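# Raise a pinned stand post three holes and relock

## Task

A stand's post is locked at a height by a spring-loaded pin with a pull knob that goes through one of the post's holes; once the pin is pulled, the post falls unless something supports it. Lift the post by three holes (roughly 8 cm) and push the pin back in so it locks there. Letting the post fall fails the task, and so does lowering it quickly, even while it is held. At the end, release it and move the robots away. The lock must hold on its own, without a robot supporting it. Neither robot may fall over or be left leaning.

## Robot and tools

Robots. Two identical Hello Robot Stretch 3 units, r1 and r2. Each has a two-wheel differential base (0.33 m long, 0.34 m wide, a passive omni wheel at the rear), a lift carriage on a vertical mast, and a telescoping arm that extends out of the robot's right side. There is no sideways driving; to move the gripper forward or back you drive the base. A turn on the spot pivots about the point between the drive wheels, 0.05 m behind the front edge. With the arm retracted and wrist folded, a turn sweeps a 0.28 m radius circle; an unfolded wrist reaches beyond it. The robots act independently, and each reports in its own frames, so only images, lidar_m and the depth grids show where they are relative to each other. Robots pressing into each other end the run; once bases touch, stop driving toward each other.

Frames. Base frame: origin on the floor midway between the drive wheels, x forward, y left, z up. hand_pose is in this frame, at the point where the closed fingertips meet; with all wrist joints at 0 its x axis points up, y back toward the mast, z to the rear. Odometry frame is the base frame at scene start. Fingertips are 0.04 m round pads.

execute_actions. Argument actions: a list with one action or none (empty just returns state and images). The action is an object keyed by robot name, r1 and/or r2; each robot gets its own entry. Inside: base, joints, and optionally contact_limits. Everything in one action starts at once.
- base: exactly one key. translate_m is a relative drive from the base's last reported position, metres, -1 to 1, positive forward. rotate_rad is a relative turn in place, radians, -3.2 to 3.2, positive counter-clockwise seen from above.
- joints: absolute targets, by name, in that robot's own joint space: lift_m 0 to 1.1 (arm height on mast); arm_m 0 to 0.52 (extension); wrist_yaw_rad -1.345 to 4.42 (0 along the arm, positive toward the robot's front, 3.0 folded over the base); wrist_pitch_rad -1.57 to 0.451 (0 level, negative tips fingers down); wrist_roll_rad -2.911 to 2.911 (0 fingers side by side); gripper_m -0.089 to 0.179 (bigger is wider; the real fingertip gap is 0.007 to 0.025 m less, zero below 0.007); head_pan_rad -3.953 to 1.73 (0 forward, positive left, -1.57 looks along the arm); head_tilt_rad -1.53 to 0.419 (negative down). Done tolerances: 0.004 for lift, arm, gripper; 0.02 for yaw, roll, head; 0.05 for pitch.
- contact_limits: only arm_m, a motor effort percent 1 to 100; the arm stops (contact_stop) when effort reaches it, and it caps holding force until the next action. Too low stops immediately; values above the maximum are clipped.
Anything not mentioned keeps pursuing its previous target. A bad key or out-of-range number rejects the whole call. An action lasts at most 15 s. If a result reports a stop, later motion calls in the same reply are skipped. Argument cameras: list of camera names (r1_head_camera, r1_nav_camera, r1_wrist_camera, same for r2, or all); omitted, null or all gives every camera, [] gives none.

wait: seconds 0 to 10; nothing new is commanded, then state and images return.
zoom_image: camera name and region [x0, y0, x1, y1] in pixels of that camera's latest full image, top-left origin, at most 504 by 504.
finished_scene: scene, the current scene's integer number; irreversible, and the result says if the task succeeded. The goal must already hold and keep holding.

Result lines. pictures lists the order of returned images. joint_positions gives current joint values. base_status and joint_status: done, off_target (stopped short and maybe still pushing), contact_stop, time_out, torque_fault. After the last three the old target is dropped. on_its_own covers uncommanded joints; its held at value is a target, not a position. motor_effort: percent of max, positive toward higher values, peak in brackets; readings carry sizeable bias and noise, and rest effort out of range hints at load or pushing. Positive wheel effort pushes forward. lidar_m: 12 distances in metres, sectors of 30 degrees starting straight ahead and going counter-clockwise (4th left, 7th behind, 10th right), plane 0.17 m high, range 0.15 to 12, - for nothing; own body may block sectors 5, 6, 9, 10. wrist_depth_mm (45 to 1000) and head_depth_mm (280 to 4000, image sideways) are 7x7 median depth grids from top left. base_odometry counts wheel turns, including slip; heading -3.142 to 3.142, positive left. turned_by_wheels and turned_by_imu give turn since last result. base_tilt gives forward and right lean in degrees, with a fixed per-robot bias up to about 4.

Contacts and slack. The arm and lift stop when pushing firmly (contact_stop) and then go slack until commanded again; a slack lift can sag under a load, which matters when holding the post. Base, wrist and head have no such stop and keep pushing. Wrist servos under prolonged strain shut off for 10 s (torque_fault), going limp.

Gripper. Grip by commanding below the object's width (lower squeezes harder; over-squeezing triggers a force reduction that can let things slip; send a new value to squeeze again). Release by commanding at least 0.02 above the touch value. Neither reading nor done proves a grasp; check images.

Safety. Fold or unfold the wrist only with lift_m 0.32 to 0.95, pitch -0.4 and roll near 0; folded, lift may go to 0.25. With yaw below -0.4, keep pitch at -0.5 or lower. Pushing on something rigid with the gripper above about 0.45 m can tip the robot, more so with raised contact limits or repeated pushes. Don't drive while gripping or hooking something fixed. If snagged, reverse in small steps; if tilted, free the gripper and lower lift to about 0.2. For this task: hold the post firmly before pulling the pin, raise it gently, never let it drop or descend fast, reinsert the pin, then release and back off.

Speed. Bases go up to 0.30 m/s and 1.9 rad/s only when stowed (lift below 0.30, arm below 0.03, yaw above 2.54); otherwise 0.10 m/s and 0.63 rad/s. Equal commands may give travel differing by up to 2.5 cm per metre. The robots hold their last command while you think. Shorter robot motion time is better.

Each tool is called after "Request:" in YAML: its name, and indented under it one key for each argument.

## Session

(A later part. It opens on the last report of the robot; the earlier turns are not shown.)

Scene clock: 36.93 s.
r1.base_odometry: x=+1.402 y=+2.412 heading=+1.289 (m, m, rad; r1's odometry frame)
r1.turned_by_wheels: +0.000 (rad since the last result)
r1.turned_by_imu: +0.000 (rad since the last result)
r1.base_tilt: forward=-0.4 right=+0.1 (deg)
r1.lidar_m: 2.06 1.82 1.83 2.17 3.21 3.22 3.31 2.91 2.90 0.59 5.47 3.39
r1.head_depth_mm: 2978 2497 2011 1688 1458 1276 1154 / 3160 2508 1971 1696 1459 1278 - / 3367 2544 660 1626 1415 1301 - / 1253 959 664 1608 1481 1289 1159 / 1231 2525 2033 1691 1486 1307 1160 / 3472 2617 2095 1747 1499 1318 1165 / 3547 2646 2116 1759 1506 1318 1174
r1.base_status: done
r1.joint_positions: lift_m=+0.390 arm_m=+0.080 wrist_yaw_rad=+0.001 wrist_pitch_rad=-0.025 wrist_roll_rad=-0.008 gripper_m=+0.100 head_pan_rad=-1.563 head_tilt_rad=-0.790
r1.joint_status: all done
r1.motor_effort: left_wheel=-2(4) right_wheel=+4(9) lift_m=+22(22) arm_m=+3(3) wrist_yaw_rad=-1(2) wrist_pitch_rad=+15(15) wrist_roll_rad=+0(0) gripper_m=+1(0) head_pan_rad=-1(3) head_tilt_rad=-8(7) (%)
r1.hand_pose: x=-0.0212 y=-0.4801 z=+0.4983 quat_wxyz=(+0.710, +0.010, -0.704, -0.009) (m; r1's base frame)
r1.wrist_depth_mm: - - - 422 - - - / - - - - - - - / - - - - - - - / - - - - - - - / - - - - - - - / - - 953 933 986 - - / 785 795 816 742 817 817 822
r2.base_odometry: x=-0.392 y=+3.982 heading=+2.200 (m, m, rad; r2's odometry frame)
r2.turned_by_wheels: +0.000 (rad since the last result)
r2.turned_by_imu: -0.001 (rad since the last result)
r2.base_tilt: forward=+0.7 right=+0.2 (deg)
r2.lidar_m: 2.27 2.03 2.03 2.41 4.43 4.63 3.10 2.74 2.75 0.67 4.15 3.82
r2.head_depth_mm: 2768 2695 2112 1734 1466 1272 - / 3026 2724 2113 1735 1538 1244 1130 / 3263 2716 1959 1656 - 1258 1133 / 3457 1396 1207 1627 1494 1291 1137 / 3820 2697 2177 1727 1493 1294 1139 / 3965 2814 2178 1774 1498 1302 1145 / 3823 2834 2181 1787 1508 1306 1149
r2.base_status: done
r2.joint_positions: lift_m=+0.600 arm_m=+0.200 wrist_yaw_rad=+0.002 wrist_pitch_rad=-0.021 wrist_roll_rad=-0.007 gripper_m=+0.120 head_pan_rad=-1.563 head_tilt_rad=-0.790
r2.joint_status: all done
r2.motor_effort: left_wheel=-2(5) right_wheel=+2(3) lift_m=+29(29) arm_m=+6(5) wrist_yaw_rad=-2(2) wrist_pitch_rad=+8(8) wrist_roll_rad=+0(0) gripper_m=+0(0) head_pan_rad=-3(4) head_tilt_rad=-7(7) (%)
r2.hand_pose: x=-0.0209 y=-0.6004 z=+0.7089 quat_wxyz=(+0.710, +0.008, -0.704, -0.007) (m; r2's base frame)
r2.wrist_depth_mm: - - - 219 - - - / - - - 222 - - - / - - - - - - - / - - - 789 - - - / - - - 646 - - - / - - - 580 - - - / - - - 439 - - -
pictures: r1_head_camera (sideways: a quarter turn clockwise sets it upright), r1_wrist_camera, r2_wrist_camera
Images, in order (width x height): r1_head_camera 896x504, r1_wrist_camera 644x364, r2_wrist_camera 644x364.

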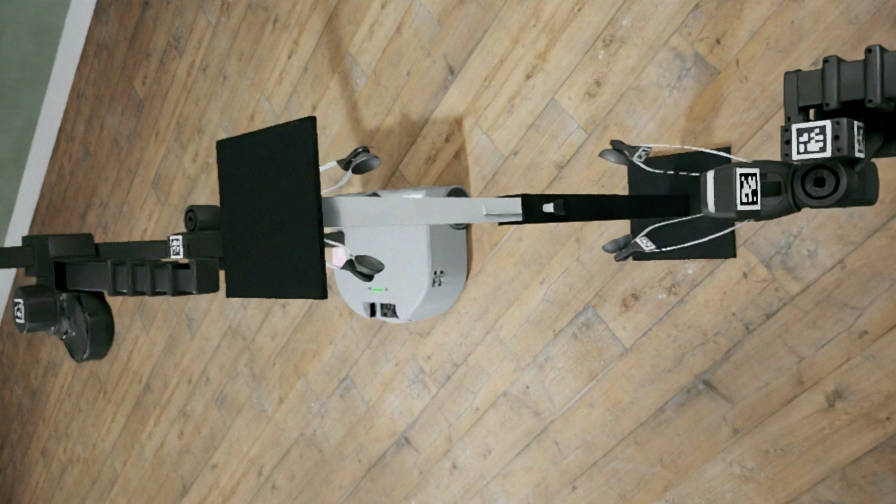

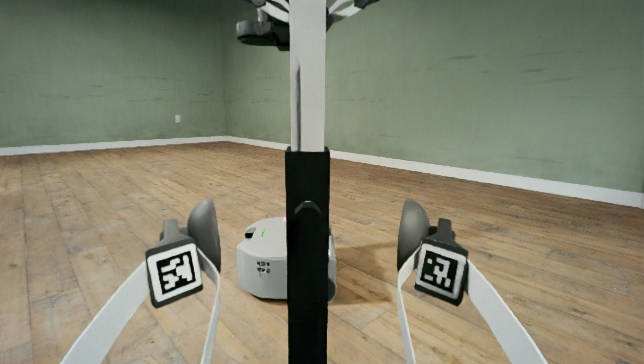

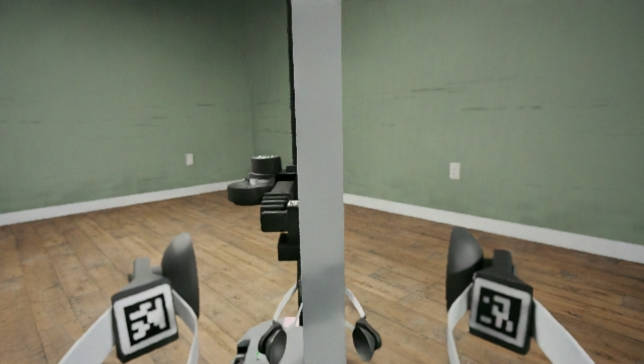

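Request:
execute_actions:
  actions:
    - {"r1":{"joints":{"arm_m":0.14,"gripper_m":0.06}},"r2":{"joints":{"arm_m":0.285}}}
  cameras: ["r1_head_camera","r1_wrist_camera","r2_wrist_camera","r2_head_camera"]

Request:
zoom_image:
  camera: "r1_head_camera"
  region: [380, 120, 680, 300]

Scene clock: 39.07 s.
r1.base_odometry: x=+1.402 y=+2.412 heading=+1.289 (m, m, rad; r1's odometry frame)
r1.turned_by_wheels: +0.000 (rad since the last result)
r1.turned_by_imu: +0.000 (rad since the last result)
r1.base_tilt: forward=-0.5 right=+0.1 (deg)
r1.lidar_m: 2.06 1.82 1.82 2.17 3.20 3.22 3.30 2.91 2.91 0.59 5.50 3.40
r1.head_depth_mm: 3000 2473 2006 1680 1449 1275 1137 / 3144 2495 1976 1692 1467 1304 - / 3327 2536 660 1604 1377 1326 1130 / 1252 1007 665 1609 1481 1282 1156 / 1229 2507 2020 1689 1500 1310 1159 / 3466 2631 2100 1747 1494 1301 1164 / 3572 2655 2121 1764 1508 1322 1172
r1.base_status: not commanded
r1.joint_positions: lift_m=+0.390 arm_m=+0.140 wrist_yaw_rad=+0.001 wrist_pitch_rad=-0.025 wrist_roll_rad=-0.008 gripper_m=+0.060 head_pan_rad=-1.563 head_tilt_rad=-0.790
r1.joint_status: all done
r1.motor_effort: left_wheel=-1(1) right_wheel=+4(3) lift_m=+22(22) arm_m=+2(3) wrist_yaw_rad=+0(1) wrist_pitch_rad=+15(15) wrist_roll_rad=+0(0) gripper_m=+0(86) head_pan_rad=-2(2) head_tilt_rad=-7(7) (%)
r1.hand_pose: x=-0.0212 y=-0.5401 z=+0.4983 quat_wxyz=(+0.710, +0.010, -0.704, -0.009) (m; r1's base frame)
r1.wrist_depth_mm: - - - 813 - - - / - - - - - - - / - - - - - - - / - - - 224 - - - / - - - 227 - - - / - - 908 240 - - - / 795 807 802 252 809 818 829
r2.base_odometry: x=-0.392 y=+3.982 heading=+2.200 (m, m, rad; r2's odometry frame)
r2.turned_by_wheels: +0.000 (rad since the last result)
r2.turned_by_imu: -0.001 (rad since the last result)
r2.base_tilt: forward=+0.5 right=+0.3 (deg)
r2.lidar_m: 2.27 2.03 2.03 2.42 4.45 4.62 3.12 2.74 2.75 0.67 4.17 3.81
r2.head_depth_mm: 2769 2690 2101 1733 1472 1298 1140 / 3019 2722 2125 1766 - 1256 1128 / 3259 2741 1940 1771 1404 1282 1131 / 3470 1400 1164 1630 1491 1286 1132 / 3830 2683 2166 1724 1491 1301 1141 / 3991 2829 2165 1774 1502 1297 1143 / 3753 2846 2197 1798 1511 1305 1147
r2.base_status: not commanded
r2.joint_positions: lift_m=+0.600 arm_m=+0.285 wrist_yaw_rad=+0.002 wrist_pitch_rad=-0.021 wrist_roll_rad=-0.007 gripper_m=+0.120 head_pan_rad=-1.563 head_tilt_rad=-0.790
r2.joint_status: all done
r2.motor_effort: left_wheel=-2(2) right_wheel=+0(1) lift_m=+29(29) arm_m=+6(6) wrist_yaw_rad=-1(1) wrist_pitch_rad=+8(8) wrist_roll_rad=+0(0) gripper_m=+0(1) head_pan_rad=-3(3) head_tilt_rad=-7(7) (%)
r2.hand_pose: x=-0.0209 y=-0.6854 z=+0.7089 quat_wxyz=(+0.710, +0.008, -0.704, -0.007) (m; r2's base frame)
r2.wrist_depth_mm: - - - 134 - - - / - - - 138 - - - / - - - 142 - - - / - - - 145 - - - / - - - 150 - - - / - - - 153 - - - / - - - 157 - - -
pictures: r1_head_camera (sideways: a quarter turn clockwise sets it upright), r1_wrist_camera, r2_head_camera (sideways: a quarter turn clockwise sets it upright), r2_wrist_camera
Images, in order (width x height): r1_head_camera 896x504, r1_wrist_camera 644x364, r2_head_camera 896x504, r2_wrist_camera 644x364.

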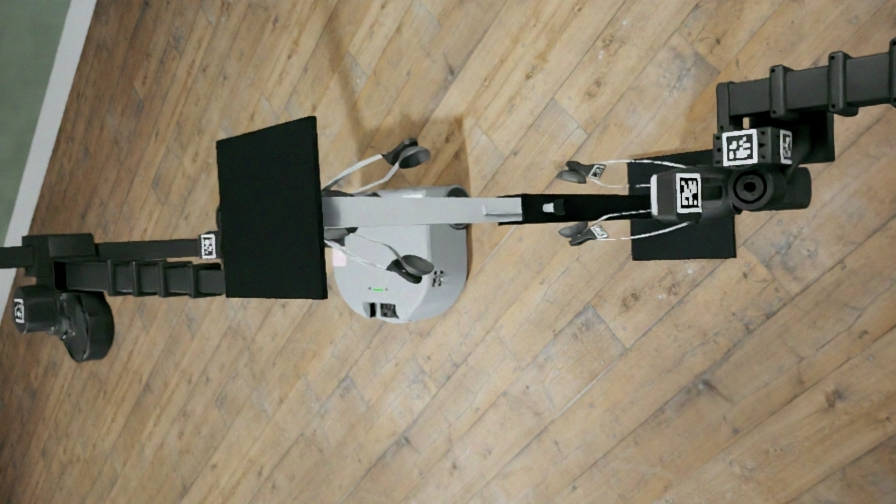

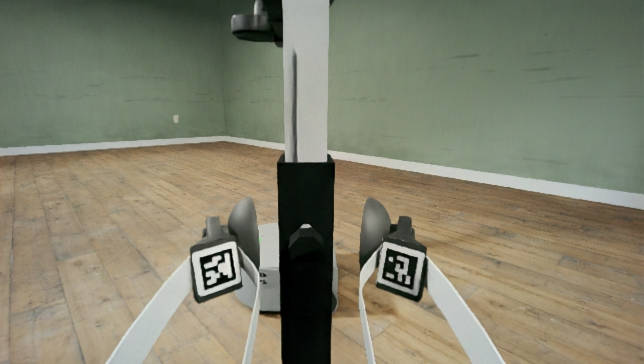

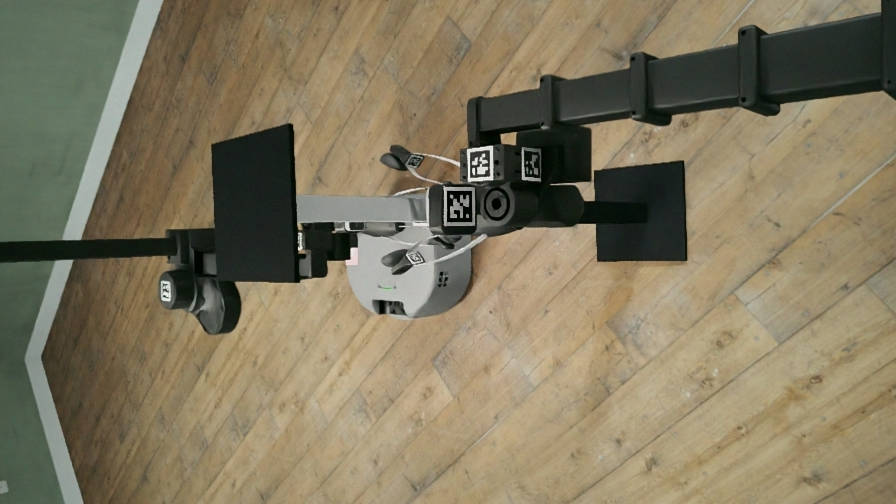

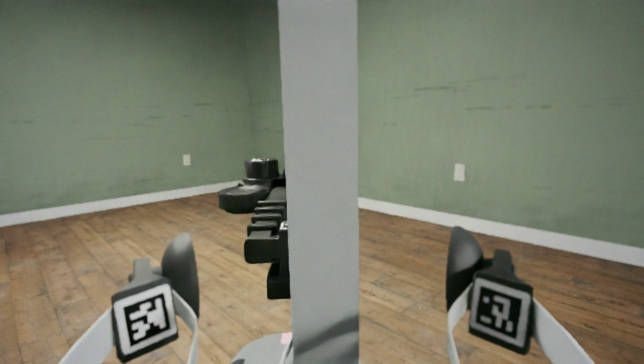

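Region (380, 120, 680, 300) of r1_head_camera's 896x504 image, scaled by 1.680, with more detail than that image has; it fills the top 302 rows of this view, and the rest is white.

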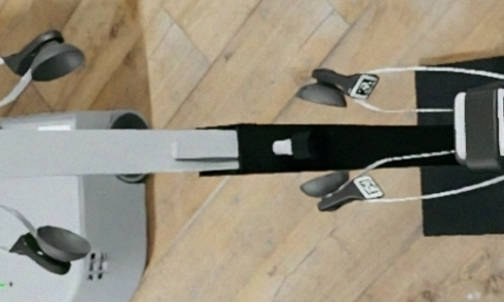

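Request:
execute_actions:
  actions:
    - {"r1":{"joints":{"arm_m":0.148,"lift_m":0.378}},"r2":{"joints":{"arm_m":0.273}}}
  cameras: []

Request:
execute_actions:
  actions:
    - {"r1":{"joints":{"gripper_m":-0.03}},"r2":{"joints":{"gripper_m":-0.04}}}
  cameras: ["r1_head_camera","r1_wrist_camera","r2_wrist_camera"]

Request:
zoom_image:
  camera: "r1_head_camera"
  region: [340, 120, 640, 300]

Scene clock: 40.43 s.
r1.base_odometry: x=+1.402 y=+2.412 heading=+1.289 (m, m, rad; r1's odometry frame)
r1.turned_by_wheels: +0.000 (rad since the last result)
r1.turned_by_imu: +0.000 (rad since the last result)
r1.base_tilt: forward=-0.4 right=+0.1 (deg)
r1.lidar_m: 2.06 1.82 1.82 2.16 3.20 3.21 3.33 2.90 2.91 0.59 5.51 3.41
r1.head_depth_mm: 2982 2466 2007 1675 1443 1279 1139 / 3149 2502 1964 1693 1462 1309 1114 / 3347 2558 659 1597 1373 1327 1131 / 1251 1005 664 1610 1477 1284 1154 / 1225 2518 2028 1691 1488 1303 1160 / 3497 2622 2098 1753 1499 1311 1168 / 3562 2646 2113 1766 1506 1319 1173
r1.base_status: not commanded
r1.joint_positions: lift_m=+0.378 arm_m=+0.148 wrist_yaw_rad=+0.001 wrist_pitch_rad=-0.025 wrist_roll_rad=-0.008 gripper_m=+0.060 head_pan_rad=-1.563 head_tilt_rad=-0.790
r1.joint_status: all done
r1.motor_effort: left_wheel=-2(2) right_wheel=+4(4) lift_m=+22(20) arm_m=+3(3) wrist_yaw_rad=-1(1) wrist_pitch_rad=+15(15) wrist_roll_rad=+0(0) gripper_m=+0(0) head_pan_rad=-3(2) head_tilt_rad=-6(6) (%)
r1.hand_pose: x=-0.0212 y=-0.5481 z=+0.4864 quat_wxyz=(+0.710, +0.010, -0.704, -0.009) (m; r1's base frame)
r1.wrist_depth_mm: - - - 198 - - - / - - - - - - - / - - - - - - - / - - - 213 - - - / - - - 220 - - - / - - 896 230 965 - - / 784 772 794 242 798 805 806
r2.base_odometry: x=-0.392 y=+3.982 heading=+2.200 (m, m, rad; r2's odometry frame)
r2.turned_by_wheels: +0.000 (rad since the last result)
r2.turned_by_imu: +0.000 (rad since the last result)
r2.base_tilt: forward=+0.7 right=+0.3 (deg)
r2.lidar_m: 2.27 2.03 2.03 2.41 4.43 4.60 3.11 2.74 2.75 0.67 4.18 3.82
r2.head_depth_mm: 2752 2704 2096 1730 1467 1279 1138 / 2979 2709 2109 1780 - 1273 1132 / 3262 2745 1953 1748 1391 1283 1132 / 3492 1410 1180 1632 1488 1288 1136 / 3862 2678 2171 1726 1496 1290 1138 / 3958 2803 2194 1784 1501 1302 1147 / 3786 2853 2179 1795 1506 1305 1146
r2.base_status: not commanded
r2.joint_positions: lift_m=+0.600 arm_m=+0.273 wrist_yaw_rad=+0.002 wrist_pitch_rad=-0.021 wrist_roll_rad=-0.007 gripper_m=+0.120 head_pan_rad=-1.563 head_tilt_rad=-0.790
r2.joint_status: all done
r2.motor_effort: left_wheel=-2(2) right_wheel=+2(1) lift_m=+29(29) arm_m=-4(5) wrist_yaw_rad=-2(2) wrist_pitch_rad=+8(8) wrist_roll_rad=+0(1) gripper_m=+1(0) head_pan_rad=-5(4) head_tilt_rad=-7(6) (%)
r2.hand_pose: x=-0.0209 y=-0.6740 z=+0.7089 quat_wxyz=(+0.710, +0.008, -0.704, -0.007) (m; r2's base frame)
r2.wrist_depth_mm: - - - 146 - - - / - - - 149 - - - / - - - 153 - - - / - - - 157 - - - / - - - 161 - - - / - - - 165 - - - / - - - 170 - - -
pictures: none
No camera images: the call's "cameras" was empty. Leave "cameras" out to get every camera's image.

Scene clock: 42.53 s.
r1.base_odometry: x=+1.402 y=+2.412 heading=+1.289 (m, m, rad; r1's odometry frame)
r1.turned_by_wheels: +0.000 (rad since the last result)
r1.turned_by_imu: +0.000 (rad since the last result)
r1.base_tilt: forward=-0.4 right=+0.1 (deg)
r1.lidar_m: 2.06 1.82 1.82 2.16 3.21 3.22 3.29 2.90 2.90 0.59 5.47 3.40
r1.head_depth_mm: 2955 2479 2014 1685 1458 1278 1140 / 3171 2504 1986 1689 1459 1301 1117 / 3315 2544 661 1634 1414 1318 1136 / 1256 1002 665 1609 1479 1289 1158 / 1231 2496 2018 1699 1488 1301 1157 / 3507 2632 2105 1755 1503 1309 1166 / 3532 2678 2117 1754 1512 1320 1171
r1.base_status: not commanded
r1.joint_positions: lift_m=+0.378 arm_m=+0.148 wrist_yaw_rad=+0.004 wrist_pitch_rad=-0.023 wrist_roll_rad=-0.008 gripper_m=-0.029 head_pan_rad=-1.563 head_tilt_rad=-0.790
r1.joint_status: all done
r1.motor_effort: left_wheel=-1(2) right_wheel=+2(4) lift_m=+22(22) arm_m=+3(3) wrist_yaw_rad=-5(6) wrist_pitch_rad=+13(15) wrist_roll_rad=+0(0) gripper_m=-17(96) head_pan_rad=-2(2) head_tilt_rad=-6(7) (%)
r1.hand_pose: x=-0.0203 y=-0.5481 z=+0.4870 quat_wxyz=(+0.710, +0.010, -0.704, -0.007) (m; r1's base frame)
r1.wrist_depth_mm: - - - 866 - - - / - - - - - - - / - - - - - - - / - - - 213 - - - / - - - - - - - / - - - 232 - - - / 785 791 798 721 788 807 804
r2.base_odometry: x=-0.392 y=+3.982 heading=+2.200 (m, m, rad; r2's odometry frame)
r2.turned_by_wheels: +0.000 (rad since the last result)
r2.turned_by_imu: -0.001 (rad since the last result)
r2.base_tilt: forward=+0.7 right=+0.4 (deg)
r2.lidar_m: 2.26 2.03 2.03 2.41 4.44 4.62 3.11 2.74 2.74 0.67 4.17 3.80
r2.head_depth_mm: 2761 2708 2091 1736 1463 1281 1139 / 3016 2727 2105 1775 - 1265 1128 / 3219 2746 1945 1748 1391 1281 1133 / 3519 1408 1174 1630 1487 1289 1135 / 3824 2695 2157 1724 1491 1296 1142 / 3954 2795 2192 1774 1503 1308 1138 / 3848 2835 2194 1796 1512 1300 1145
r2.base_status: not commanded
r2.joint_positions: lift_m=+0.600 arm_m=+0.273 wrist_yaw_rad=+0.001 wrist_pitch_rad=-0.021 wrist_roll_rad=-0.007 gripper_m=-0.038 head_pan_rad=-1.563 head_tilt_rad=-0.790
r2.joint_status: all done
r2.motor_effort: left_wheel=-2(2) right_wheel=+2(2) lift_m=+29(29) arm_m=-3(4) wrist_yaw_rad=-1(0) wrist_pitch_rad=+8(8) wrist_roll_rad=+0(0) gripper_m=-30(100) head_pan_rad=-3(5) head_tilt_rad=-7(6) (%)
r2.hand_pose: x=-0.0212 y=-0.6738 z=+0.7089 quat_wxyz=(+0.710, +0.008, -0.704, -0.007) (m; r2's base frame)
r2.wrist_depth_mm: - - - 145 - - - / - - - 150 - - - / - - - 153 - - - / - - - 157 - - - / - - - 161 - - - / - - - 165 - - - / - - - 170 - - -
pictures: r1_head_camera (sideways: a quarter turn clockwise sets it upright), r1_wrist_camera, r2_wrist_camera
Images, in order (width x height): r1_head_camera 896x504, r1_wrist_camera 644x364, r2_wrist_camera 644x364.

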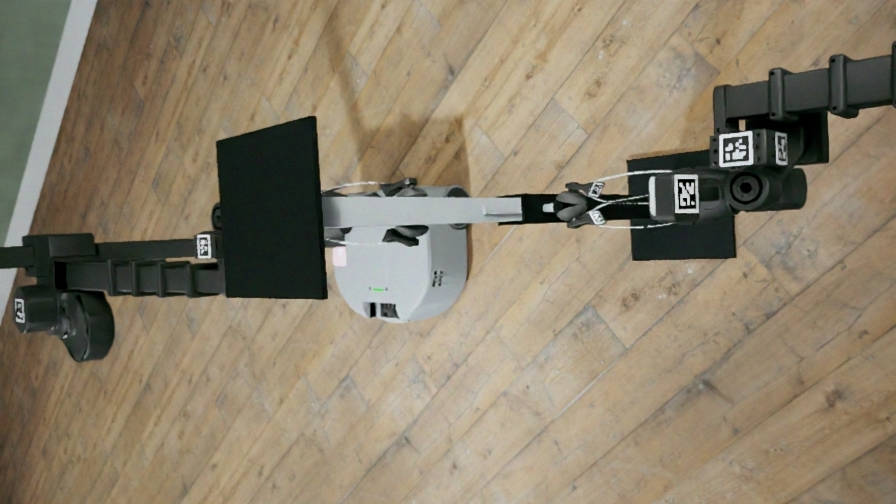

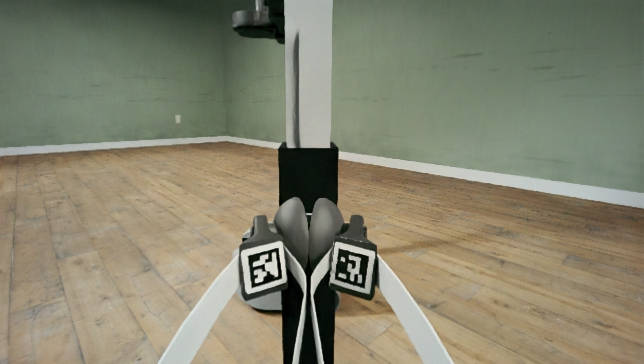

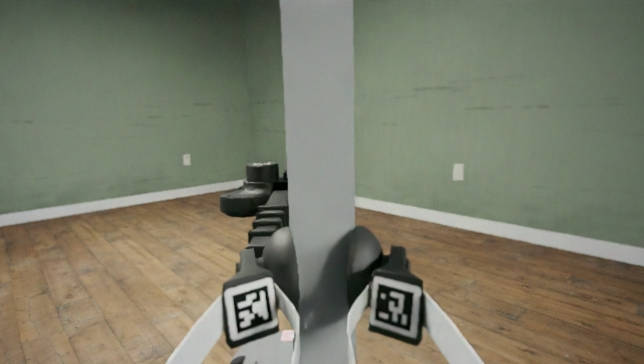

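Region (340, 120, 640, 300) of r1_head_camera's 896x504 image, scaled by 1.680, with more detail than that image has; it fills the top 302 rows of this view, and the rest is white.

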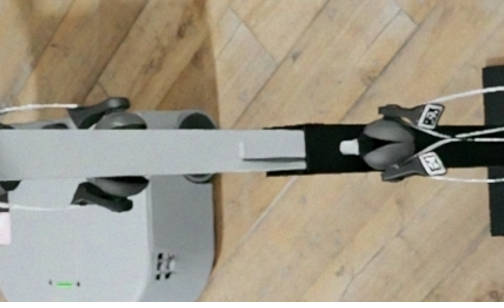

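Both too shallow; go deeper.

Request:
execute_actions:
  actions:
    - {"r1":{"joints":{"gripper_m":0.045}},"r2":{"joints":{"gripper_m":0.065}}}
  cameras: []

Request:
execute_actions:
  actions:
    - {"r1":{"joints":{"arm_m":0.168}},"r2":{"joints":{"arm_m":0.29}}}
  cameras: []

Request:
execute_actions:
  actions:
    - {"r1":{"joints":{"gripper_m":-0.03}},"r2":{"joints":{"gripper_m":-0.04}}}
  cameras: ["r1_head_camera","r1_wrist_camera","r2_wrist_camera"]

Request:
zoom_image:
  camera: "r1_head_camera"
  region: [340, 120, 640, 300]

Scene clock: 44.40 s.
r1.base_odometry: x=+1.402 y=+2.412 heading=+1.289 (m, m, rad; r1's odometry frame)
r1.turned_by_wheels: +0.000 (rad since the last result)
r1.turned_by_imu: +0.000 (rad since the last result)
r1.base_tilt: forward=-0.5 right=+0.2 (deg)
r1.lidar_m: 2.06 1.82 1.83 2.17 3.21 3.21 3.31 2.90 2.91 0.59 5.47 3.43
r1.head_depth_mm: 2957 2502 2015 1685 1452 1270 1134 / 3127 2511 1971 1693 1464 1310 1112 / 3303 2541 661 1616 1394 1317 1132 / 1252 1003 664 1595 1466 1286 1156 / 1229 2513 2034 1695 1490 1302 1156 / 3496 2621 2089 1754 1500 1315 1165 / 3507 2666 2123 1757 1515 1320 1174
r1.base_status: not commanded
r1.joint_positions: lift_m=+0.378 arm_m=+0.148 wrist_yaw_rad=+0.002 wrist_pitch_rad=-0.024 wrist_roll_rad=-0.008 gripper_m=+0.045 head_pan_rad=-1.563 head_tilt_rad=-0.790
r1.joint_status: all done
r1.motor_effort: left_wheel=-1(1) right_wheel=+3(2) lift_m=+22(22) arm_m=+3(3) wrist_yaw_rad=-2(6) wrist_pitch_rad=+14(14) wrist_roll_rad=+0(0) gripper_m=+0(85) head_pan_rad=-3(2) head_tilt_rad=-7(7) (%)
r1.hand_pose: x=-0.0209 y=-0.5481 z=+0.4867 quat_wxyz=(+0.710, +0.009, -0.704, -0.008) (m; r1's base frame)
r1.wrist_depth_mm: - - - 198 - - - / - - - - - - - / - - - - - - - / - - - 213 - - - / - - - 216 - - - / - - 902 232 978 - - / 782 788 796 243 792 788 807
r2.base_odometry: x=-0.392 y=+3.982 heading=+2.200 (m, m, rad; r2's odometry frame)
r2.turned_by_wheels: +0.000 (rad since the last result)
r2.turned_by_imu: -0.001 (rad since the last result)
r2.base_tilt: forward=+0.6 right=+0.4 (deg)
r2.lidar_m: 2.27 2.02 2.03 2.41 4.45 4.61 3.09 2.73 2.75 0.67 4.16 3.81
r2.head_depth_mm: 2772 2708 2112 1733 1469 1281 1140 / 3056 2722 2121 1774 - 1271 1126 / 3286 2731 1946 1762 1387 1289 1133 / 3493 1406 1177 1626 1496 1299 1137 / 3827 2677 2162 1719 1495 1301 1136 / 3946 2804 2179 1783 1503 1300 1146 / 3805 2844 2192 1785 1506 1306 1147
r2.base_status: not commanded
r2.joint_positions: lift_m=+0.600 arm_m=+0.273 wrist_yaw_rad=+0.001 wrist_pitch_rad=-0.021 wrist_roll_rad=-0.007 gripper_m=+0.065 head_pan_rad=-1.563 head_tilt_rad=-0.790
r2.joint_status: all done
r2.motor_effort: left_wheel=-2(2) right_wheel=+2(2) lift_m=+29(29) arm_m=-2(2) wrist_yaw_rad=-1(1) wrist_pitch_rad=+8(8) wrist_roll_rad=+1(1) gripper_m=+2(94) head_pan_rad=-5(3) head_tilt_rad=-6(7) (%)
r2.hand_pose: x=-0.0212 y=-0.6738 z=+0.7089 quat_wxyz=(+0.710, +0.008, -0.704, -0.007) (m; r2's base frame)
r2.wrist_depth_mm: - - - 146 - - - / - - - 149 - - - / - - - 154 - - - / - - - 157 - - - / - - - 162 - - - / - - - 166 - - - / - - - 171 - - -
pictures: none
No camera images: the call's "cameras" was empty. Leave "cameras" out to get every camera's image.

Scene clock: 45.43 s.
r1.base_odometry: x=+1.402 y=+2.412 heading=+1.289 (m, m, rad; r1's odometry frame)
r1.turned_by_wheels: +0.000 (rad since the last result)
r1.turned_by_imu: +0.000 (rad since the last result)
r1.base_tilt: forward=-0.4 right=+0.2 (deg)
r1.lidar_m: 2.05 1.83 1.82 2.17 3.20 3.22 3.32 2.91 2.90 0.59 5.49 3.42
r1.head_depth_mm: 2964 2478 2001 1676 1451 1279 1143 / 3140 2505 1976 1695 1464 1325 1126 / 3312 2528 660 1601 1380 - 1133 / 1249 1006 664 1604 1455 1286 1158 / 1228 2511 2016 1700 1491 1309 1164 / 3473 2616 2102 1742 1497 1309 1168 / 3519 2651 2115 1757 1515 1318 1173
r1.base_status: not commanded
r1.joint_positions: lift_m=+0.378 arm_m=+0.168 wrist_yaw_rad=+0.002 wrist_pitch_rad=-0.024 wrist_roll_rad=-0.008 gripper_m=+0.045 head_pan_rad=-1.563 head_tilt_rad=-0.790
r1.joint_status: all done
r1.motor_effort: left_wheel=-1(1) right_wheel=+2(2) lift_m=+22(23) arm_m=+2(3) wrist_yaw_rad=-2(3) wrist_pitch_rad=+14(14) wrist_roll_rad=+0(0) gripper_m=+0(1) head_pan_rad=-2(1) head_tilt_rad=-6(6) (%)
r1.hand_pose: x=-0.0210 y=-0.5681 z=+0.4867 quat_wxyz=(+0.710, +0.009, -0.704, -0.008) (m; r1's base frame)
r1.wrist_depth_mm: - - - 179 - - - / - - - 185 - - - / - - - 193 - - - / - - - 190 - - - / - - - 195 - - - / - - 892 208 981 - - / 786 783 784 218 792 802 812
r2.base_odometry: x=-0.392 y=+3.982 heading=+2.200 (m, m, rad; r2's odometry frame)
r2.turned_by_wheels: +0.000 (rad since the last result)
r2.turned_by_imu: +0.000 (rad since the last result)
r2.base_tilt: forward=+0.6 right=+0.5 (deg)
r2.lidar_m: 2.27 2.03 2.03 2.41 4.42 4.63 3.10 2.74 2.75 0.67 4.14 3.80
r2.head_depth_mm: 2781 2714 2126 1732 1468 1298 1138 / 3027 2724 2104 1781 - 1254 1128 / 3264 2694 1947 1802 1401 1283 1131 / 3502 1407 1166 1629 1475 1289 1136 / 3818 2691 2170 1726 1501 1296 1135 / - 2814 2179 1769 1498 1301 1147 / 3825 2837 2183 1785 1513 1308 1150
r2.base_status: not commanded
r2.joint_positions: lift_m=+0.600 arm_m=+0.290 wrist_yaw_rad=+0.001 wrist_pitch_rad=-0.021 wrist_roll_rad=-0.007 gripper_m=+0.065 head_pan_rad=-1.563 head_tilt_rad=-0.790
r2.joint_status: all done
r2.motor_effort: left_wheel=-2(2) right_wheel=+2(1) lift_m=+29(29) arm_m=+5(6) wrist_yaw_rad=-2(1) wrist_pitch_rad=+8(8) wrist_roll_rad=+0(0) gripper_m=+0(0) head_pan_rad=-4(3) head_tilt_rad=-7(6) (%)
r2.hand_pose: x=-0.0212 y=-0.6903 z=+0.7089 quat_wxyz=(+0.710, +0.008, -0.704, -0.007) (m; r2's base frame)
r2.wrist_depth_mm: - - - 130 - - - / - - - 133 - - - / - - - 136 - - - / - - - 140 - - - / - - - 144 - - - / - - - 148 - - - / - - - 152 - - -
pictures: none
No camera images: the call's "cameras" was empty. Leave "cameras" out to get every camera's image.

Scene clock: 46.97 s.
r1.base_odometry: x=+1.402 y=+2.412 heading=+1.289 (m, m, rad; r1's odometry frame)
r1.turned_by_wheels: +0.000 (rad since the last result)
r1.turned_by_imu: +0.000 (rad since the last result)
r1.base_tilt: forward=-0.4 right=+0.1 (deg)
r1.lidar_m: 2.06 1.82 1.82 2.17 3.20 3.19 3.33 2.91 2.90 0.59 5.48 3.39
r1.head_depth_mm: 2991 2472 2002 1682 1451 1276 1140 / 3137 2510 1961 1699 1457 1326 1126 / 3347 2543 708 1629 1411 - 1133 / 1249 1007 663 1614 1459 1284 1154 / 1226 2521 2034 1693 1493 1302 1160 / 3494 2628 2089 1738 1493 1315 1167 / 3569 2675 2113 1763 1504 1326 1178
r1.base_status: not commanded
r1.joint_positions: lift_m=+0.378 arm_m=+0.168 wrist_yaw_rad=+0.006 wrist_pitch_rad=-0.020 wrist_roll_rad=-0.008 gripper_m=-0.029 head_pan_rad=-1.563 head_tilt_rad=-0.790
r1.joint_status: all done
r1.motor_effort: left_wheel=+0(1) right_wheel=+0(0) lift_m=+22(22) arm_m=+2(3) wrist_yaw_rad=-7(7) wrist_pitch_rad=+11(14) wrist_roll_rad=+0(0) gripper_m=-22(100) head_pan_rad=-1(2) head_tilt_rad=-8(7) (%)
r1.hand_pose: x=-0.0200 y=-0.5684 z=+0.4877 quat_wxyz=(+0.710, +0.009, -0.704, -0.005) (m; r1's base frame)
r1.wrist_depth_mm: - - - 180 - - - / - - - 187 - - - / - - - - - - - / - - - 191 - - - / - - - 183 - - - / - - 962 206 - - - / 789 786 801 217 790 808 801
r2.base_odometry: x=-0.392 y=+3.982 heading=+2.200 (m, m, rad; r2's odometry frame)
r2.turned_by_wheels: +0.000 (rad since the last result)
r2.turned_by_imu: +0.000 (rad since the last result)
r2.base_tilt: forward=+0.8 right=+0.2 (deg)
r2.lidar_m: 2.27 2.03 2.03 2.42 4.44 4.61 3.10 2.74 2.75 0.67 4.17 3.80
r2.head_depth_mm: 2784 2696 2093 1741 1467 1292 1141 / 3013 2703 2118 1777 - 1263 1128 / 3282 2725 1938 1777 1408 1285 1133 / 3524 1410 1159 1634 1470 1288 1135 / 3908 2680 2147 1716 1496 1295 1144 / 3981 2817 2193 1786 1500 1299 1145 / 3772 2838 2186 1798 1505 1303 1146
r2.base_status: not commanded
r2.joint_positions: lift_m=+0.600 arm_m=+0.291 wrist_yaw_rad=+0.001 wrist_pitch_rad=-0.019 wrist_roll_rad=-0.007 gripper_m=-0.038 head_pan_rad=-1.563 head_tilt_rad=-0.790
r2.joint_status: all done
r2.motor_effort: left_wheel=-1(2) right_wheel=+2(1) lift_m=+29(29) arm_m=-9(10) wrist_yaw_rad=-1(0) wrist_pitch_rad=+7(8) wrist_roll_rad=+0(0) gripper_m=-29(100) head_pan_rad=-3(2) head_tilt_rad=-7(6) (%)
r2.hand_pose: x=-0.0212 y=-0.6914 z=+0.7093 quat_wxyz=(+0.710, +0.007, -0.704, -0.007) (m; r2's base frame)
r2.wrist_depth_mm: - - - 127 - - - / - - - 130 - - - / - - - 134 - - - / - - - 137 - - - / - - - 141 - - - / - - - 144 - - - / - - - 149 - - -
pictures: r1_head_camera (sideways: a quarter turn clockwise sets it upright), r1_wrist_camera, r2_wrist_camera
Images, in order (width x height): r1_head_camera 896x504, r1_wrist_camera 644x364, r2_wrist_camera 644x364.

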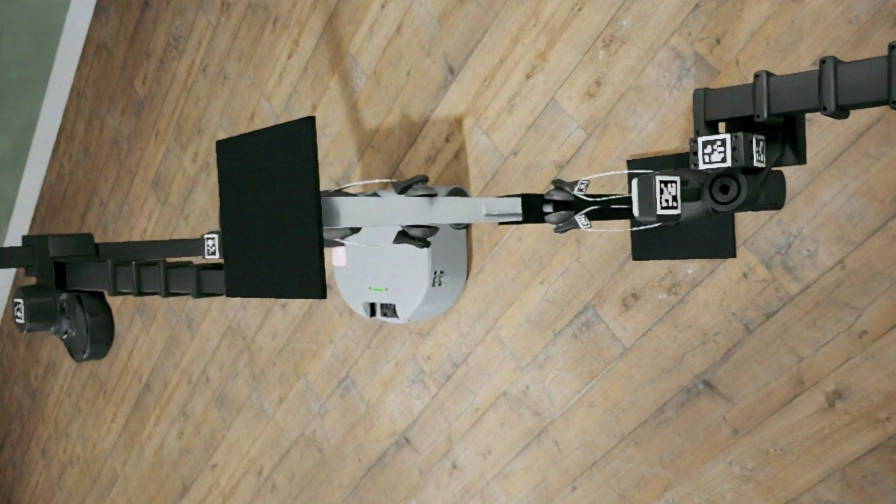

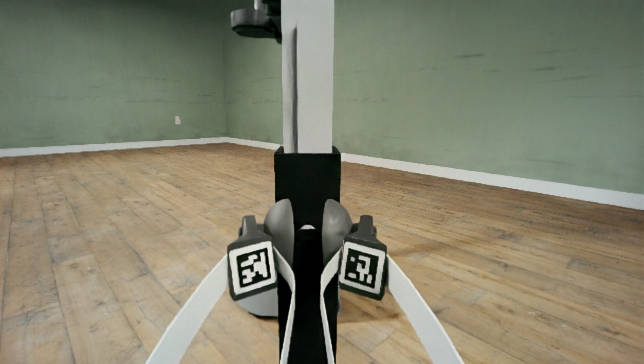

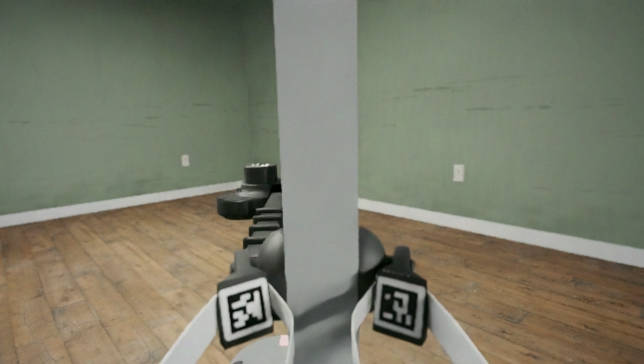

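Region (340, 120, 640, 300) of r1_head_camera's 896x504 image, scaled by 1.680, with more detail than that image has; it fills the top 302 rows of this view, and the rest is white.

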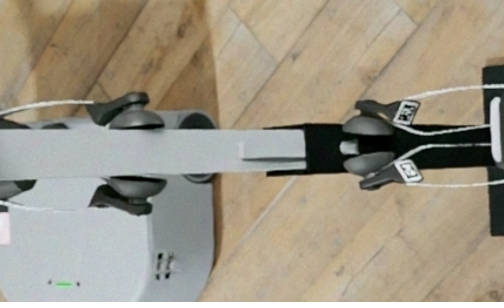

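Request:
execute_actions:
  actions:
    - {"r2":{"joints":{"gripper_m":0.055}}}
  cameras: []

Request:
execute_actions:
  actions:
    - {"r2":{"joints":{"arm_m":0.28}}}
  cameras: []

Request:
execute_actions:
  actions:
    - {"r2":{"joints":{"gripper_m":-0.05}}}
  cameras: []

Request:
execute_actions:
  actions:
    - {"r2":{"joints":{"lift_m":0.606}}}
  cameras: ["r2_wrist_camera"]

Scene clock: 48.73 s.
r1.base_odometry: x=+1.402 y=+2.412 heading=+1.289 (m, m, rad; r1's odometry frame)
r1.turned_by_wheels: +0.000 (rad since the last result)
r1.turned_by_imu: +0.000 (rad since the last result)
r1.base_tilt: forward=-0.5 right=+0.2 (deg)
r1.lidar_m: 2.06 1.82 1.83 2.17 3.19 3.21 3.30 2.91 2.92 0.59 5.49 3.42
r1.head_depth_mm: 2984 2476 2000 1687 1451 1271 1141 / 3140 2510 1971 1699 1455 1326 1130 / 3312 2539 660 1606 1418 - 1133 / 1244 1008 663 1611 1456 1285 1159 / 1226 2512 2028 1689 1486 1306 1164 / 3486 2607 2101 1752 1494 1312 1168 / 3576 2656 2119 1756 1509 1323 1175
r1.base_status: not commanded
r1.joint_positions: lift_m=+0.378 arm_m=+0.168 wrist_yaw_rad=+0.006 wrist_pitch_rad=-0.020 wrist_roll_rad=-0.008 gripper_m=-0.029 head_pan_rad=-1.563 head_tilt_rad=-0.790
r1.joint_status: not commanded
r1.motor_effort: left_wheel=+0(0) right_wheel=+0(0) lift_m=+23(22) arm_m=+2(2) wrist_yaw_rad=-7(7) wrist_pitch_rad=+12(11) wrist_roll_rad=+0(0) gripper_m=-22(22) head_pan_rad=-2(3) head_tilt_rad=-7(7) (%)
r1.hand_pose: x=-0.0200 y=-0.5684 z=+0.4877 quat_wxyz=(+0.710, +0.009, -0.704, -0.005) (m; r1's base frame)
r1.wrist_depth_mm: - - - 179 - - - / - - - 186 - - - / - - - - - - - / - - - 191 - - - / - - - 184 - - - / - - 954 207 - - - / 796 803 795 217 797 810 799
r2.base_odometry: x=-0.392 y=+3.982 heading=+2.200 (m, m, rad; r2's odometry frame)
r2.turned_by_wheels: +0.000 (rad since the last result)
r2.turned_by_imu: +0.000 (rad since the last result)
r2.base_tilt: forward=+0.6 right=+0.2 (deg)
r2.lidar_m: 2.27 2.03 2.03 2.41 4.44 4.62 3.10 2.74 2.74 0.67 4.17 3.80
r2.head_depth_mm: 2758 2688 2094 1729 1472 1304 1141 / 3041 2704 2108 1790 - 1255 1131 / 3284 2727 1958 1796 1416 1276 1132 / 3522 1408 1156 1633 1476 1286 1137 / 3886 2708 2173 1723 1498 1299 1140 / 3992 2810 2176 1775 1505 1293 1145 / 3841 2835 2181 1794 1513 1301 1149
r2.base_status: not commanded
r2.joint_positions: lift_m=+0.600 arm_m=+0.290 wrist_yaw_rad=+0.001 wrist_pitch_rad=-0.020 wrist_roll_rad=-0.007 gripper_m=+0.055 head_pan_rad=-1.563 head_tilt_rad=-0.790
r2.joint_status: all done
r2.motor_effort: left_wheel=-1(1) right_wheel=+1(1) lift_m=+29(29) arm_m=-3(10) wrist_yaw_rad=-1(1) wrist_pitch_rad=+8(7) wrist_roll_rad=+1(0) gripper_m=+0(92) head_pan_rad=-2(2) head_tilt_rad=-7(7) (%)
r2.hand_pose: x=-0.0213 y=-0.6909 z=+0.7090 quat_wxyz=(+0.710, +0.008, -0.704, -0.007) (m; r2's base frame)
r2.wrist_depth_mm: - - - 130 - - - / - - - 132 - - - / - - - 136 - - - / - - - 139 - - - / - - - 143 - - - / - - - 147 - - - / - - - 151 - - -
pictures: none
No camera images: the call's "cameras" was empty. Leave "cameras" out to get every camera's image.

Scene clock: 49.57 s.
r1.base_odometry: x=+1.402 y=+2.412 heading=+1.289 (m, m, rad; r1's odometry frame)
r1.turned_by_wheels: +0.000 (rad since the last result)
r1.turned_by_imu: +0.000 (rad since the last result)
r1.base_tilt: forward=-0.4 right=+0.1 (deg)
r1.lidar_m: 2.06 1.83 1.82 2.17 3.21 3.22 3.27 2.90 2.91 0.59 5.50 3.42
r1.head_depth_mm: 2992 2492 2002 1683 1451 1277 1143 / 3145 2523 1965 1697 1461 1326 1129 / 3339 2550 660 1608 1414 - 1134 / 1244 999 665 1605 1448 1286 1155 / 1228 2519 2022 1693 1493 1303 1160 / 3494 2618 2110 1751 1495 1314 1168 / 3529 2626 2121 1763 1506 1320 1173
r1.base_status: not commanded
r1.joint_positions: lift_m=+0.378 arm_m=+0.168 wrist_yaw_rad=+0.006 wrist_pitch_rad=-0.020 wrist_roll_rad=-0.008 gripper_m=-0.029 head_pan_rad=-1.563 head_tilt_rad=-0.790
r1.joint_status: not commanded
r1.motor_effort: left_wheel=-1(0) right_wheel=+0(0) lift_m=+22(23) arm_m=+1(2) wrist_yaw_rad=-6(7) wrist_pitch_rad=+11(12) wrist_roll_rad=+0(0) gripper_m=-22(22) head_pan_rad=-2(2) head_tilt_rad=-6(7) (%)
r1.hand_pose: x=-0.0200 y=-0.5684 z=+0.4877 quat_wxyz=(+0.710, +0.009, -0.704, -0.005) (m; r1's base frame)
r1.wrist_depth_mm: - - - 179 - - - / - - - 186 - - - / - - - - - - - / - - - 190 - - - / - - - 184 - - - / - - 959 207 - - - / 774 789 789 216 803 795 780
r2.base_odometry: x=-0.392 y=+3.982 heading=+2.200 (m, m, rad; r2's odometry frame)
r2.turned_by_wheels: +0.000 (rad since the last result)
r2.turned_by_imu: +0.000 (rad since the last result)
r2.base_tilt: forward=+0.5 right=+0.4 (deg)
r2.lidar_m: 2.27 2.03 2.03 2.41 4.46 4.61 3.10 2.74 2.75 0.67 4.15 3.82
r2.head_depth_mm: 2769 2671 2110 1729 1473 1298 1142 / 3004 2712 2108 1791 - 1268 1130 / 3285 2740 1945 1783 1392 1284 1130 / 3526 1410 1159 1635 1480 1290 1133 / 3813 2684 2139 1720 1496 1297 1140 / 3993 2828 2177 1775 1510 1300 1146 / 3814 2841 2176 1787 1503 1301 1146
r2.base_status: not commanded
r2.joint_positions: lift_m=+0.600 arm_m=+0.280 wrist_yaw_rad=+0.001 wrist_pitch_rad=-0.020 wrist_roll_rad=-0.007 gripper_m=+0.055 head_pan_rad=-1.563 head_tilt_rad=-0.790
r2.joint_status: all done
r2.motor_effort: left_wheel=-1(1) right_wheel=+1(0) lift_m=+29(29) arm_m=-4(6) wrist_yaw_rad=-1(0) wrist_pitch_rad=+8(7) wrist_roll_rad=+0(0) gripper_m=+0(0) head_pan_rad=-2(3) head_tilt_rad=-7(7) (%)
r2.hand_pose: x=-0.0213 y=-0.6810 z=+0.7090 quat_wxyz=(+0.710, +0.008, -0.704, -0.007) (m; r2's base frame)
r2.wrist_depth_mm: - - - 138 - - - / - - - 142 - - - / - - - 146 - - - / - - - 150 - - - / - - - 153 - - - / - - - 158 - - - / - - - 162 - - -
pictures: none
No camera images: the call's "cameras" was empty. Leave "cameras" out to get every camera's image.

Scene clock: 51.10 s.
r1.base_odometry: x=+1.402 y=+2.412 heading=+1.289 (m, m, rad; r1's odometry frame)
r1.turned_by_wheels: +0.000 (rad since the last result)
r1.turned_by_imu: +0.000 (rad since the last result)
r1.base_tilt: forward=-0.5 right=+0.1 (deg)
r1.lidar_m: 2.06 1.82 1.83 2.17 3.20 3.23 3.31 2.91 2.91 0.59 5.48 3.40
r1.head_depth_mm: 2999 2478 1996 1698 1452 1274 1141 / 3140 2514 1977 1694 1461 1326 1125 / 3349 2575 660 1630 1410 - 1135 / 1246 1002 664 1603 1455 1287 1157 / 1227 2491 2031 1688 1486 1302 1160 / 3515 2619 2092 1749 1494 1316 1168 / 3550 2649 2123 1764 1511 1319 1172
r1.base_status: not commanded
r1.joint_positions: lift_m=+0.378 arm_m=+0.168 wrist_yaw_rad=+0.006 wrist_pitch_rad=-0.020 wrist_roll_rad=-0.008 gripper_m=-0.029 head_pan_rad=-1.563 head_tilt_rad=-0.790
r1.joint_status: not commanded
r1.motor_effort: left_wheel=-1(1) right_wheel=+0(0) lift_m=+22(22) arm_m=+1(1) wrist_yaw_rad=-7(7) wrist_pitch_rad=+12(11) wrist_roll_rad=+0(0) gripper_m=-22(22) head_pan_rad=-2(3) head_tilt_rad=-7(7) (%)
r1.hand_pose: x=-0.0200 y=-0.5684 z=+0.4877 quat_wxyz=(+0.710, +0.009, -0.704, -0.005) (m; r1's base frame)
r1.wrist_depth_mm: - - - 180 - - - / - - - 186 - - - / - - - - - - - / - - - 191 - - - / - - - 183 - - - / - - 953 206 - - - / 785 787 795 216 806 801 804
r2.base_odometry: x=-0.392 y=+3.982 heading=+2.200 (m, m, rad; r2's odometry frame)
r2.turned_by_wheels: +0.000 (rad since the last result)
r2.turned_by_imu: +0.000 (rad since the last result)
r2.base_tilt: forward=+0.6 right=+0.3 (deg)
r2.lidar_m: 2.27 2.03 2.03 2.41 4.43 4.60 3.11 2.74 2.74 0.67 4.17 3.81
r2.head_depth_mm: 2763 2691 2097 1736 1470 1297 1140 / 3014 2697 2112 1786 - 1269 1127 / 3260 2744 1953 1775 1390 1284 1130 / 3493 1409 1159 1636 1487 1291 1134 / 3775 2701 2169 1713 1502 1293 1143 / 3939 2806 2166 1772 1501 1304 1147 / 3853 2826 2182 1787 1515 1301 1147
r2.base_status: not commanded
r2.joint_positions: lift_m=+0.600 arm_m=+0.280 wrist_yaw_rad=+0.001 wrist_pitch_rad=-0.020 wrist_roll_rad=-0.007 gripper_m=-0.048 head_pan_rad=-1.563 head_tilt_rad=-0.790
r2.joint_status: all done
r2.motor_effort: left_wheel=-1(1) right_wheel=+1(2) lift_m=+29(29) arm_m=-3(3) wrist_yaw_rad=+0(1) wrist_pitch_rad=+7(8) wrist_roll_rad=+0(0) gripper_m=-35(100) head_pan_rad=-3(3) head_tilt_rad=-7(6) (%)
r2.hand_pose: x=-0.0213 y=-0.6810 z=+0.7091 quat_wxyz=(+0.710, +0.008, -0.704, -0.007) (m; r2's base frame)
r2.wrist_depth_mm: - - - 138 - - - / - - - 141 - - - / - - - 145 - - - / - - - 149 - - - / - - - 153 - - - / - - - 156 - - - / - - - 161 - - -
pictures: none
No camera images: the call's "cameras" was empty. Leave "cameras" out to get every camera's image.

Scene clock: 51.73 s.
r1.base_odometry: x=+1.402 y=+2.412 heading=+1.289 (m, m, rad; r1's odometry frame)
r1.turned_by_wheels: +0.000 (rad since the last result)
r1.turned_by_imu: +0.000 (rad since the last result)
r1.base_tilt: forward=-0.5 right=+0.1 (deg)
r1.lidar_m: 2.05 1.82 1.83 2.17 3.20 3.20 3.30 2.90 2.90 0.59 5.49 3.41
r1.head_depth_mm: 2994 2477 2010 1681 1448 1276 1137 / 3165 2509 1964 1704 1460 1325 1127 / 3350 2510 660 1630 1404 - 1130 / 1247 994 663 1602 1457 1285 1157 / 1226 2496 2024 1694 1479 1301 1160 / 3541 2611 2099 1748 1498 1311 1169 / 3521 2639 2123 1757 1505 1321 1172
r1.base_status: not commanded
r1.joint_positions: lift_m=+0.378 arm_m=+0.168 wrist_yaw_rad=+0.006 wrist_pitch_rad=-0.020 wrist_roll_rad=-0.008 gripper_m=-0.029 head_pan_rad=-1.563 head_tilt_rad=-0.790
r1.joint_status: not commanded
r1.motor_effort: left_wheel=+0(0) right_wheel=+0(0) lift_m=+22(22) arm_m=+2(2) wrist_yaw_rad=-7(7) wrist_pitch_rad=+11(11) wrist_roll_rad=+0(0) gripper_m=-23(22) head_pan_rad=-2(3) head_tilt_rad=-6(7) (%)
r1.hand_pose: x=-0.0200 y=-0.5684 z=+0.4877 quat_wxyz=(+0.710, +0.009, -0.704, -0.005) (m; r1's base frame)
r1.wrist_depth_mm: - - - 180 - - - / - - - 187 - - - / - - - - - - - / - - - 191 - - - / - - - 184 - - - / - - 932 207 - - - / 792 790 798 217 813 808 807
r2.base_odometry: x=-0.392 y=+3.982 heading=+2.200 (m, m, rad; r2's odometry frame)
r2.turned_by_wheels: +0.000 (rad since the last result)
r2.turned_by_imu: +0.000 (rad since the last result)
r2.base_tilt: forward=+0.6 right=+0.4 (deg)
r2.lidar_m: 2.27 2.02 2.03 2.42 4.42 4.62 3.09 2.74 2.74 0.67 4.15 3.81
r2.head_depth_mm: 2782 2673 2115 1738 1458 1292 1142 / 3002 2721 2110 1772 - 1257 1130 / 3300 2726 1936 1792 1411 1287 1129 / 3460 1412 1158 1631 1482 1286 1137 / 3862 2679 2156 1722 1495 1295 1137 / 3976 2805 2178 1772 1505 1303 1139 / 3789 2836 2208 1781 1507 1303 1149
r2.base_status: not commanded
r2.joint_positions: lift_m=+0.605 arm_m=+0.280 wrist_yaw_rad=+0.001 wrist_pitch_rad=-0.040 wrist_roll_rad=-0.007 gripper_m=-0.045 head_pan_rad=-1.563 head_tilt_rad=-0.790
r2.joint_status: all done
r2.motor_effort: left_wheel=-1(1) right_wheel=+1(1) lift_m=+32(31) arm_m=-3(3) wrist_yaw_rad=-2(0) wrist_pitch_rad=+15(15) wrist_roll_rad=+0(0) gripper_m=-32(34) head_pan_rad=-3(3) head_tilt_rad=-6(6) (%)
r2.hand_pose: x=-0.0213 y=-0.6804 z=+0.7099 quat_wxyz=(+0.710, +0.015, -0.704, -0.014) (m; r2's base frame)
r2.wrist_depth_mm: - - - 137 - - - / - - - 140 - - - / - - - 144 - - - / - - - 149 - - - / - - - 153 - - - / - - - 157 - - - / - - 963 162 - - -
pictures: r2_wrist_camera
Images, in order (width x height): r2_wrist_camera 644x364.

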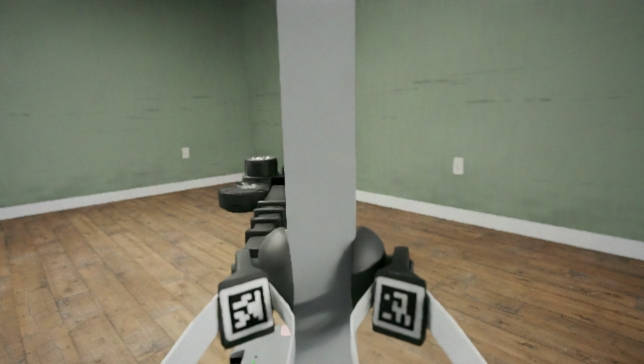

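Request:
execute_actions:
  actions:
    - {"r2":{"joints":{"lift_m":0.612}},"r1":{"joints":{"arm_m":0.148}}}
  cameras: ["r1_wrist_camera","r1_head_camera"]

Request:
zoom_image:
  camera: "r1_head_camera"
  region: [340, 120, 640, 300]

Scene clock: 53.07 s.
r1.base_odometry: x=+1.402 y=+2.412 heading=+1.289 (m, m, rad; r1's odometry frame)
r1.turned_by_wheels: +0.000 (rad since the last result)
r1.turned_by_imu: +0.000 (rad since the last result)
r1.base_tilt: forward=-0.5 right=+0.2 (deg)
r1.lidar_m: 2.06 1.82 1.83 2.17 3.20 3.20 3.32 2.90 2.91 0.59 5.49 3.42
r1.head_depth_mm: 3001 2479 2007 1680 1450 1278 1144 / 3148 2502 1961 1695 1464 1307 1111 / 3324 2547 659 1632 1423 - 1132 / 1244 944 665 1606 1478 1287 1155 / 1218 2502 2034 1692 1487 1307 1160 / 3466 2623 2106 1755 1497 1309 1163 / 3522 2653 2115 1765 1516 1323 1177
r1.base_status: not commanded
r1.joint_positions: lift_m=+0.378 arm_m=+0.148 wrist_yaw_rad=+0.006 wrist_pitch_rad=-0.015 wrist_roll_rad=-0.008 gripper_m=-0.029 head_pan_rad=-1.563 head_tilt_rad=-0.790
r1.joint_status: all done
r1.motor_effort: left_wheel=+0(0) right_wheel=+0(0) lift_m=+22(22) arm_m=-4(6) wrist_yaw_rad=-7(7) wrist_pitch_rad=+9(11) wrist_roll_rad=+0(0) gripper_m=-17(22) head_pan_rad=-3(2) head_tilt_rad=-6(7) (%)
r1.hand_pose: x=-0.0199 y=-0.5492 z=+0.4889 quat_wxyz=(+0.710, +0.008, -0.704, -0.004) (m; r1's base frame)
r1.wrist_depth_mm: - - - 875 - - - / - - - - - - - / - - - - - - - / - - - 211 - - - / - - - - - - - / - - - 228 - - - / 799 795 805 239 812 813 815
r2.base_odometry: x=-0.392 y=+3.982 heading=+2.200 (m, m, rad; r2's odometry frame)
r2.turned_by_wheels: +0.000 (rad since the last result)
r2.turned_by_imu: +0.000 (rad since the last result)
r2.base_tilt: forward=+0.7 right=+0.3 (deg)
r2.lidar_m: 2.27 2.02 2.03 2.41 4.45 4.61 3.12 2.74 2.75 0.67 4.15 3.83
r2.head_depth_mm: 2772 2673 2106 1732 1462 1293 - / 3027 2727 2120 1778 - 1257 1117 / 3299 2730 1943 1784 1408 1284 1131 / 3529 1410 1181 1632 1468 1287 1139 / 3848 2690 2172 1723 1499 1293 1142 / - 2826 2182 1784 1502 1291 1147 / 3815 2825 2185 1789 1509 1306 1143
r2.base_status: not commanded
r2.joint_positions: lift_m=+0.611 arm_m=+0.280 wrist_yaw_rad=+0.001 wrist_pitch_rad=-0.060 wrist_roll_rad=-0.007 gripper_m=-0.038 head_pan_rad=-1.563 head_tilt_rad=-0.790
r2.joint_status: all done
r2.on_its_own: gripper_m is held at -0.039, not at your -0.050, by its stall guard, which is still easing
r2.motor_effort: left_wheel=-1(1) right_wheel=+1(2) lift_m=+34(34) arm_m=-4(4) wrist_yaw_rad=-1(1) wrist_pitch_rad=+22(23) wrist_roll_rad=+0(0) gripper_m=-25(33) head_pan_rad=-2(3) head_tilt_rad=-6(6) (%)
r2.hand_pose: x=-0.0213 y=-0.6796 z=+0.7106 quat_wxyz=(+0.709, +0.022, -0.704, -0.021) (m; r2's base frame)
r2.wrist_depth_mm: - - - 135 - - - / - - - 139 - - - / - - - 144 - - - / - - - 149 - - - / - - - 154 - - - / - - - 158 - - - / - - 987 164 - - -
pictures: r1_head_camera (sideways: a quarter turn clockwise sets it upright), r1_wrist_camera
Images, in order (width x height): r1_head_camera 896x504, r1_wrist_camera 644x364.

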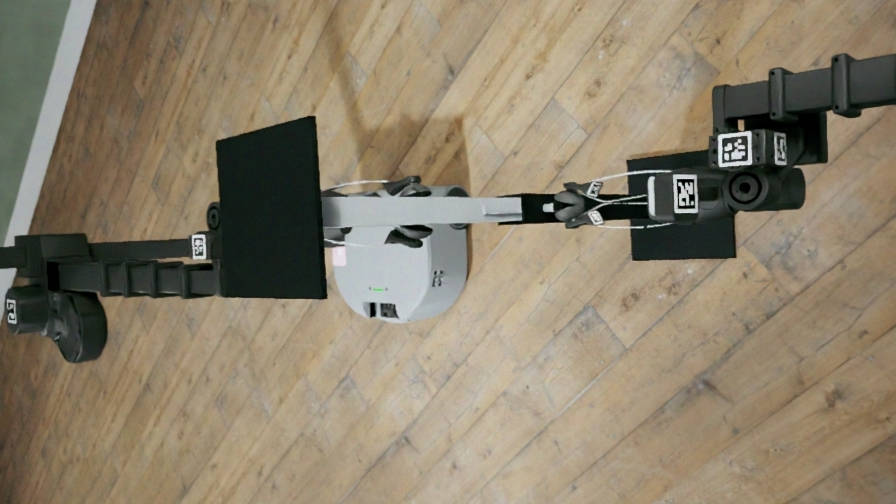

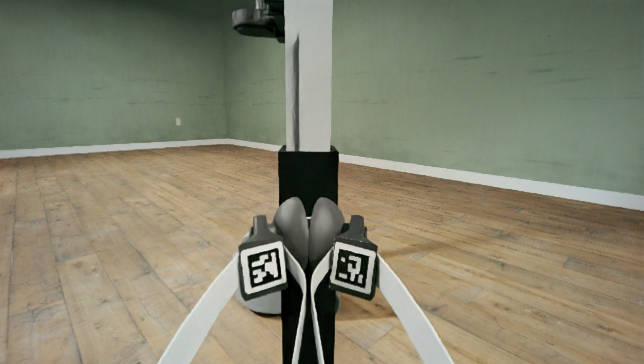

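Region (340, 120, 640, 300) of r1_head_camera's 896x504 image, scaled by 1.680, with more detail than that image has; it fills the top 302 rows of this view, and the rest is white.

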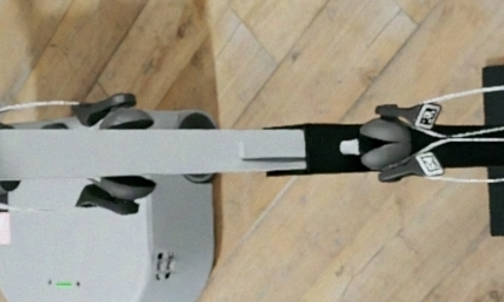

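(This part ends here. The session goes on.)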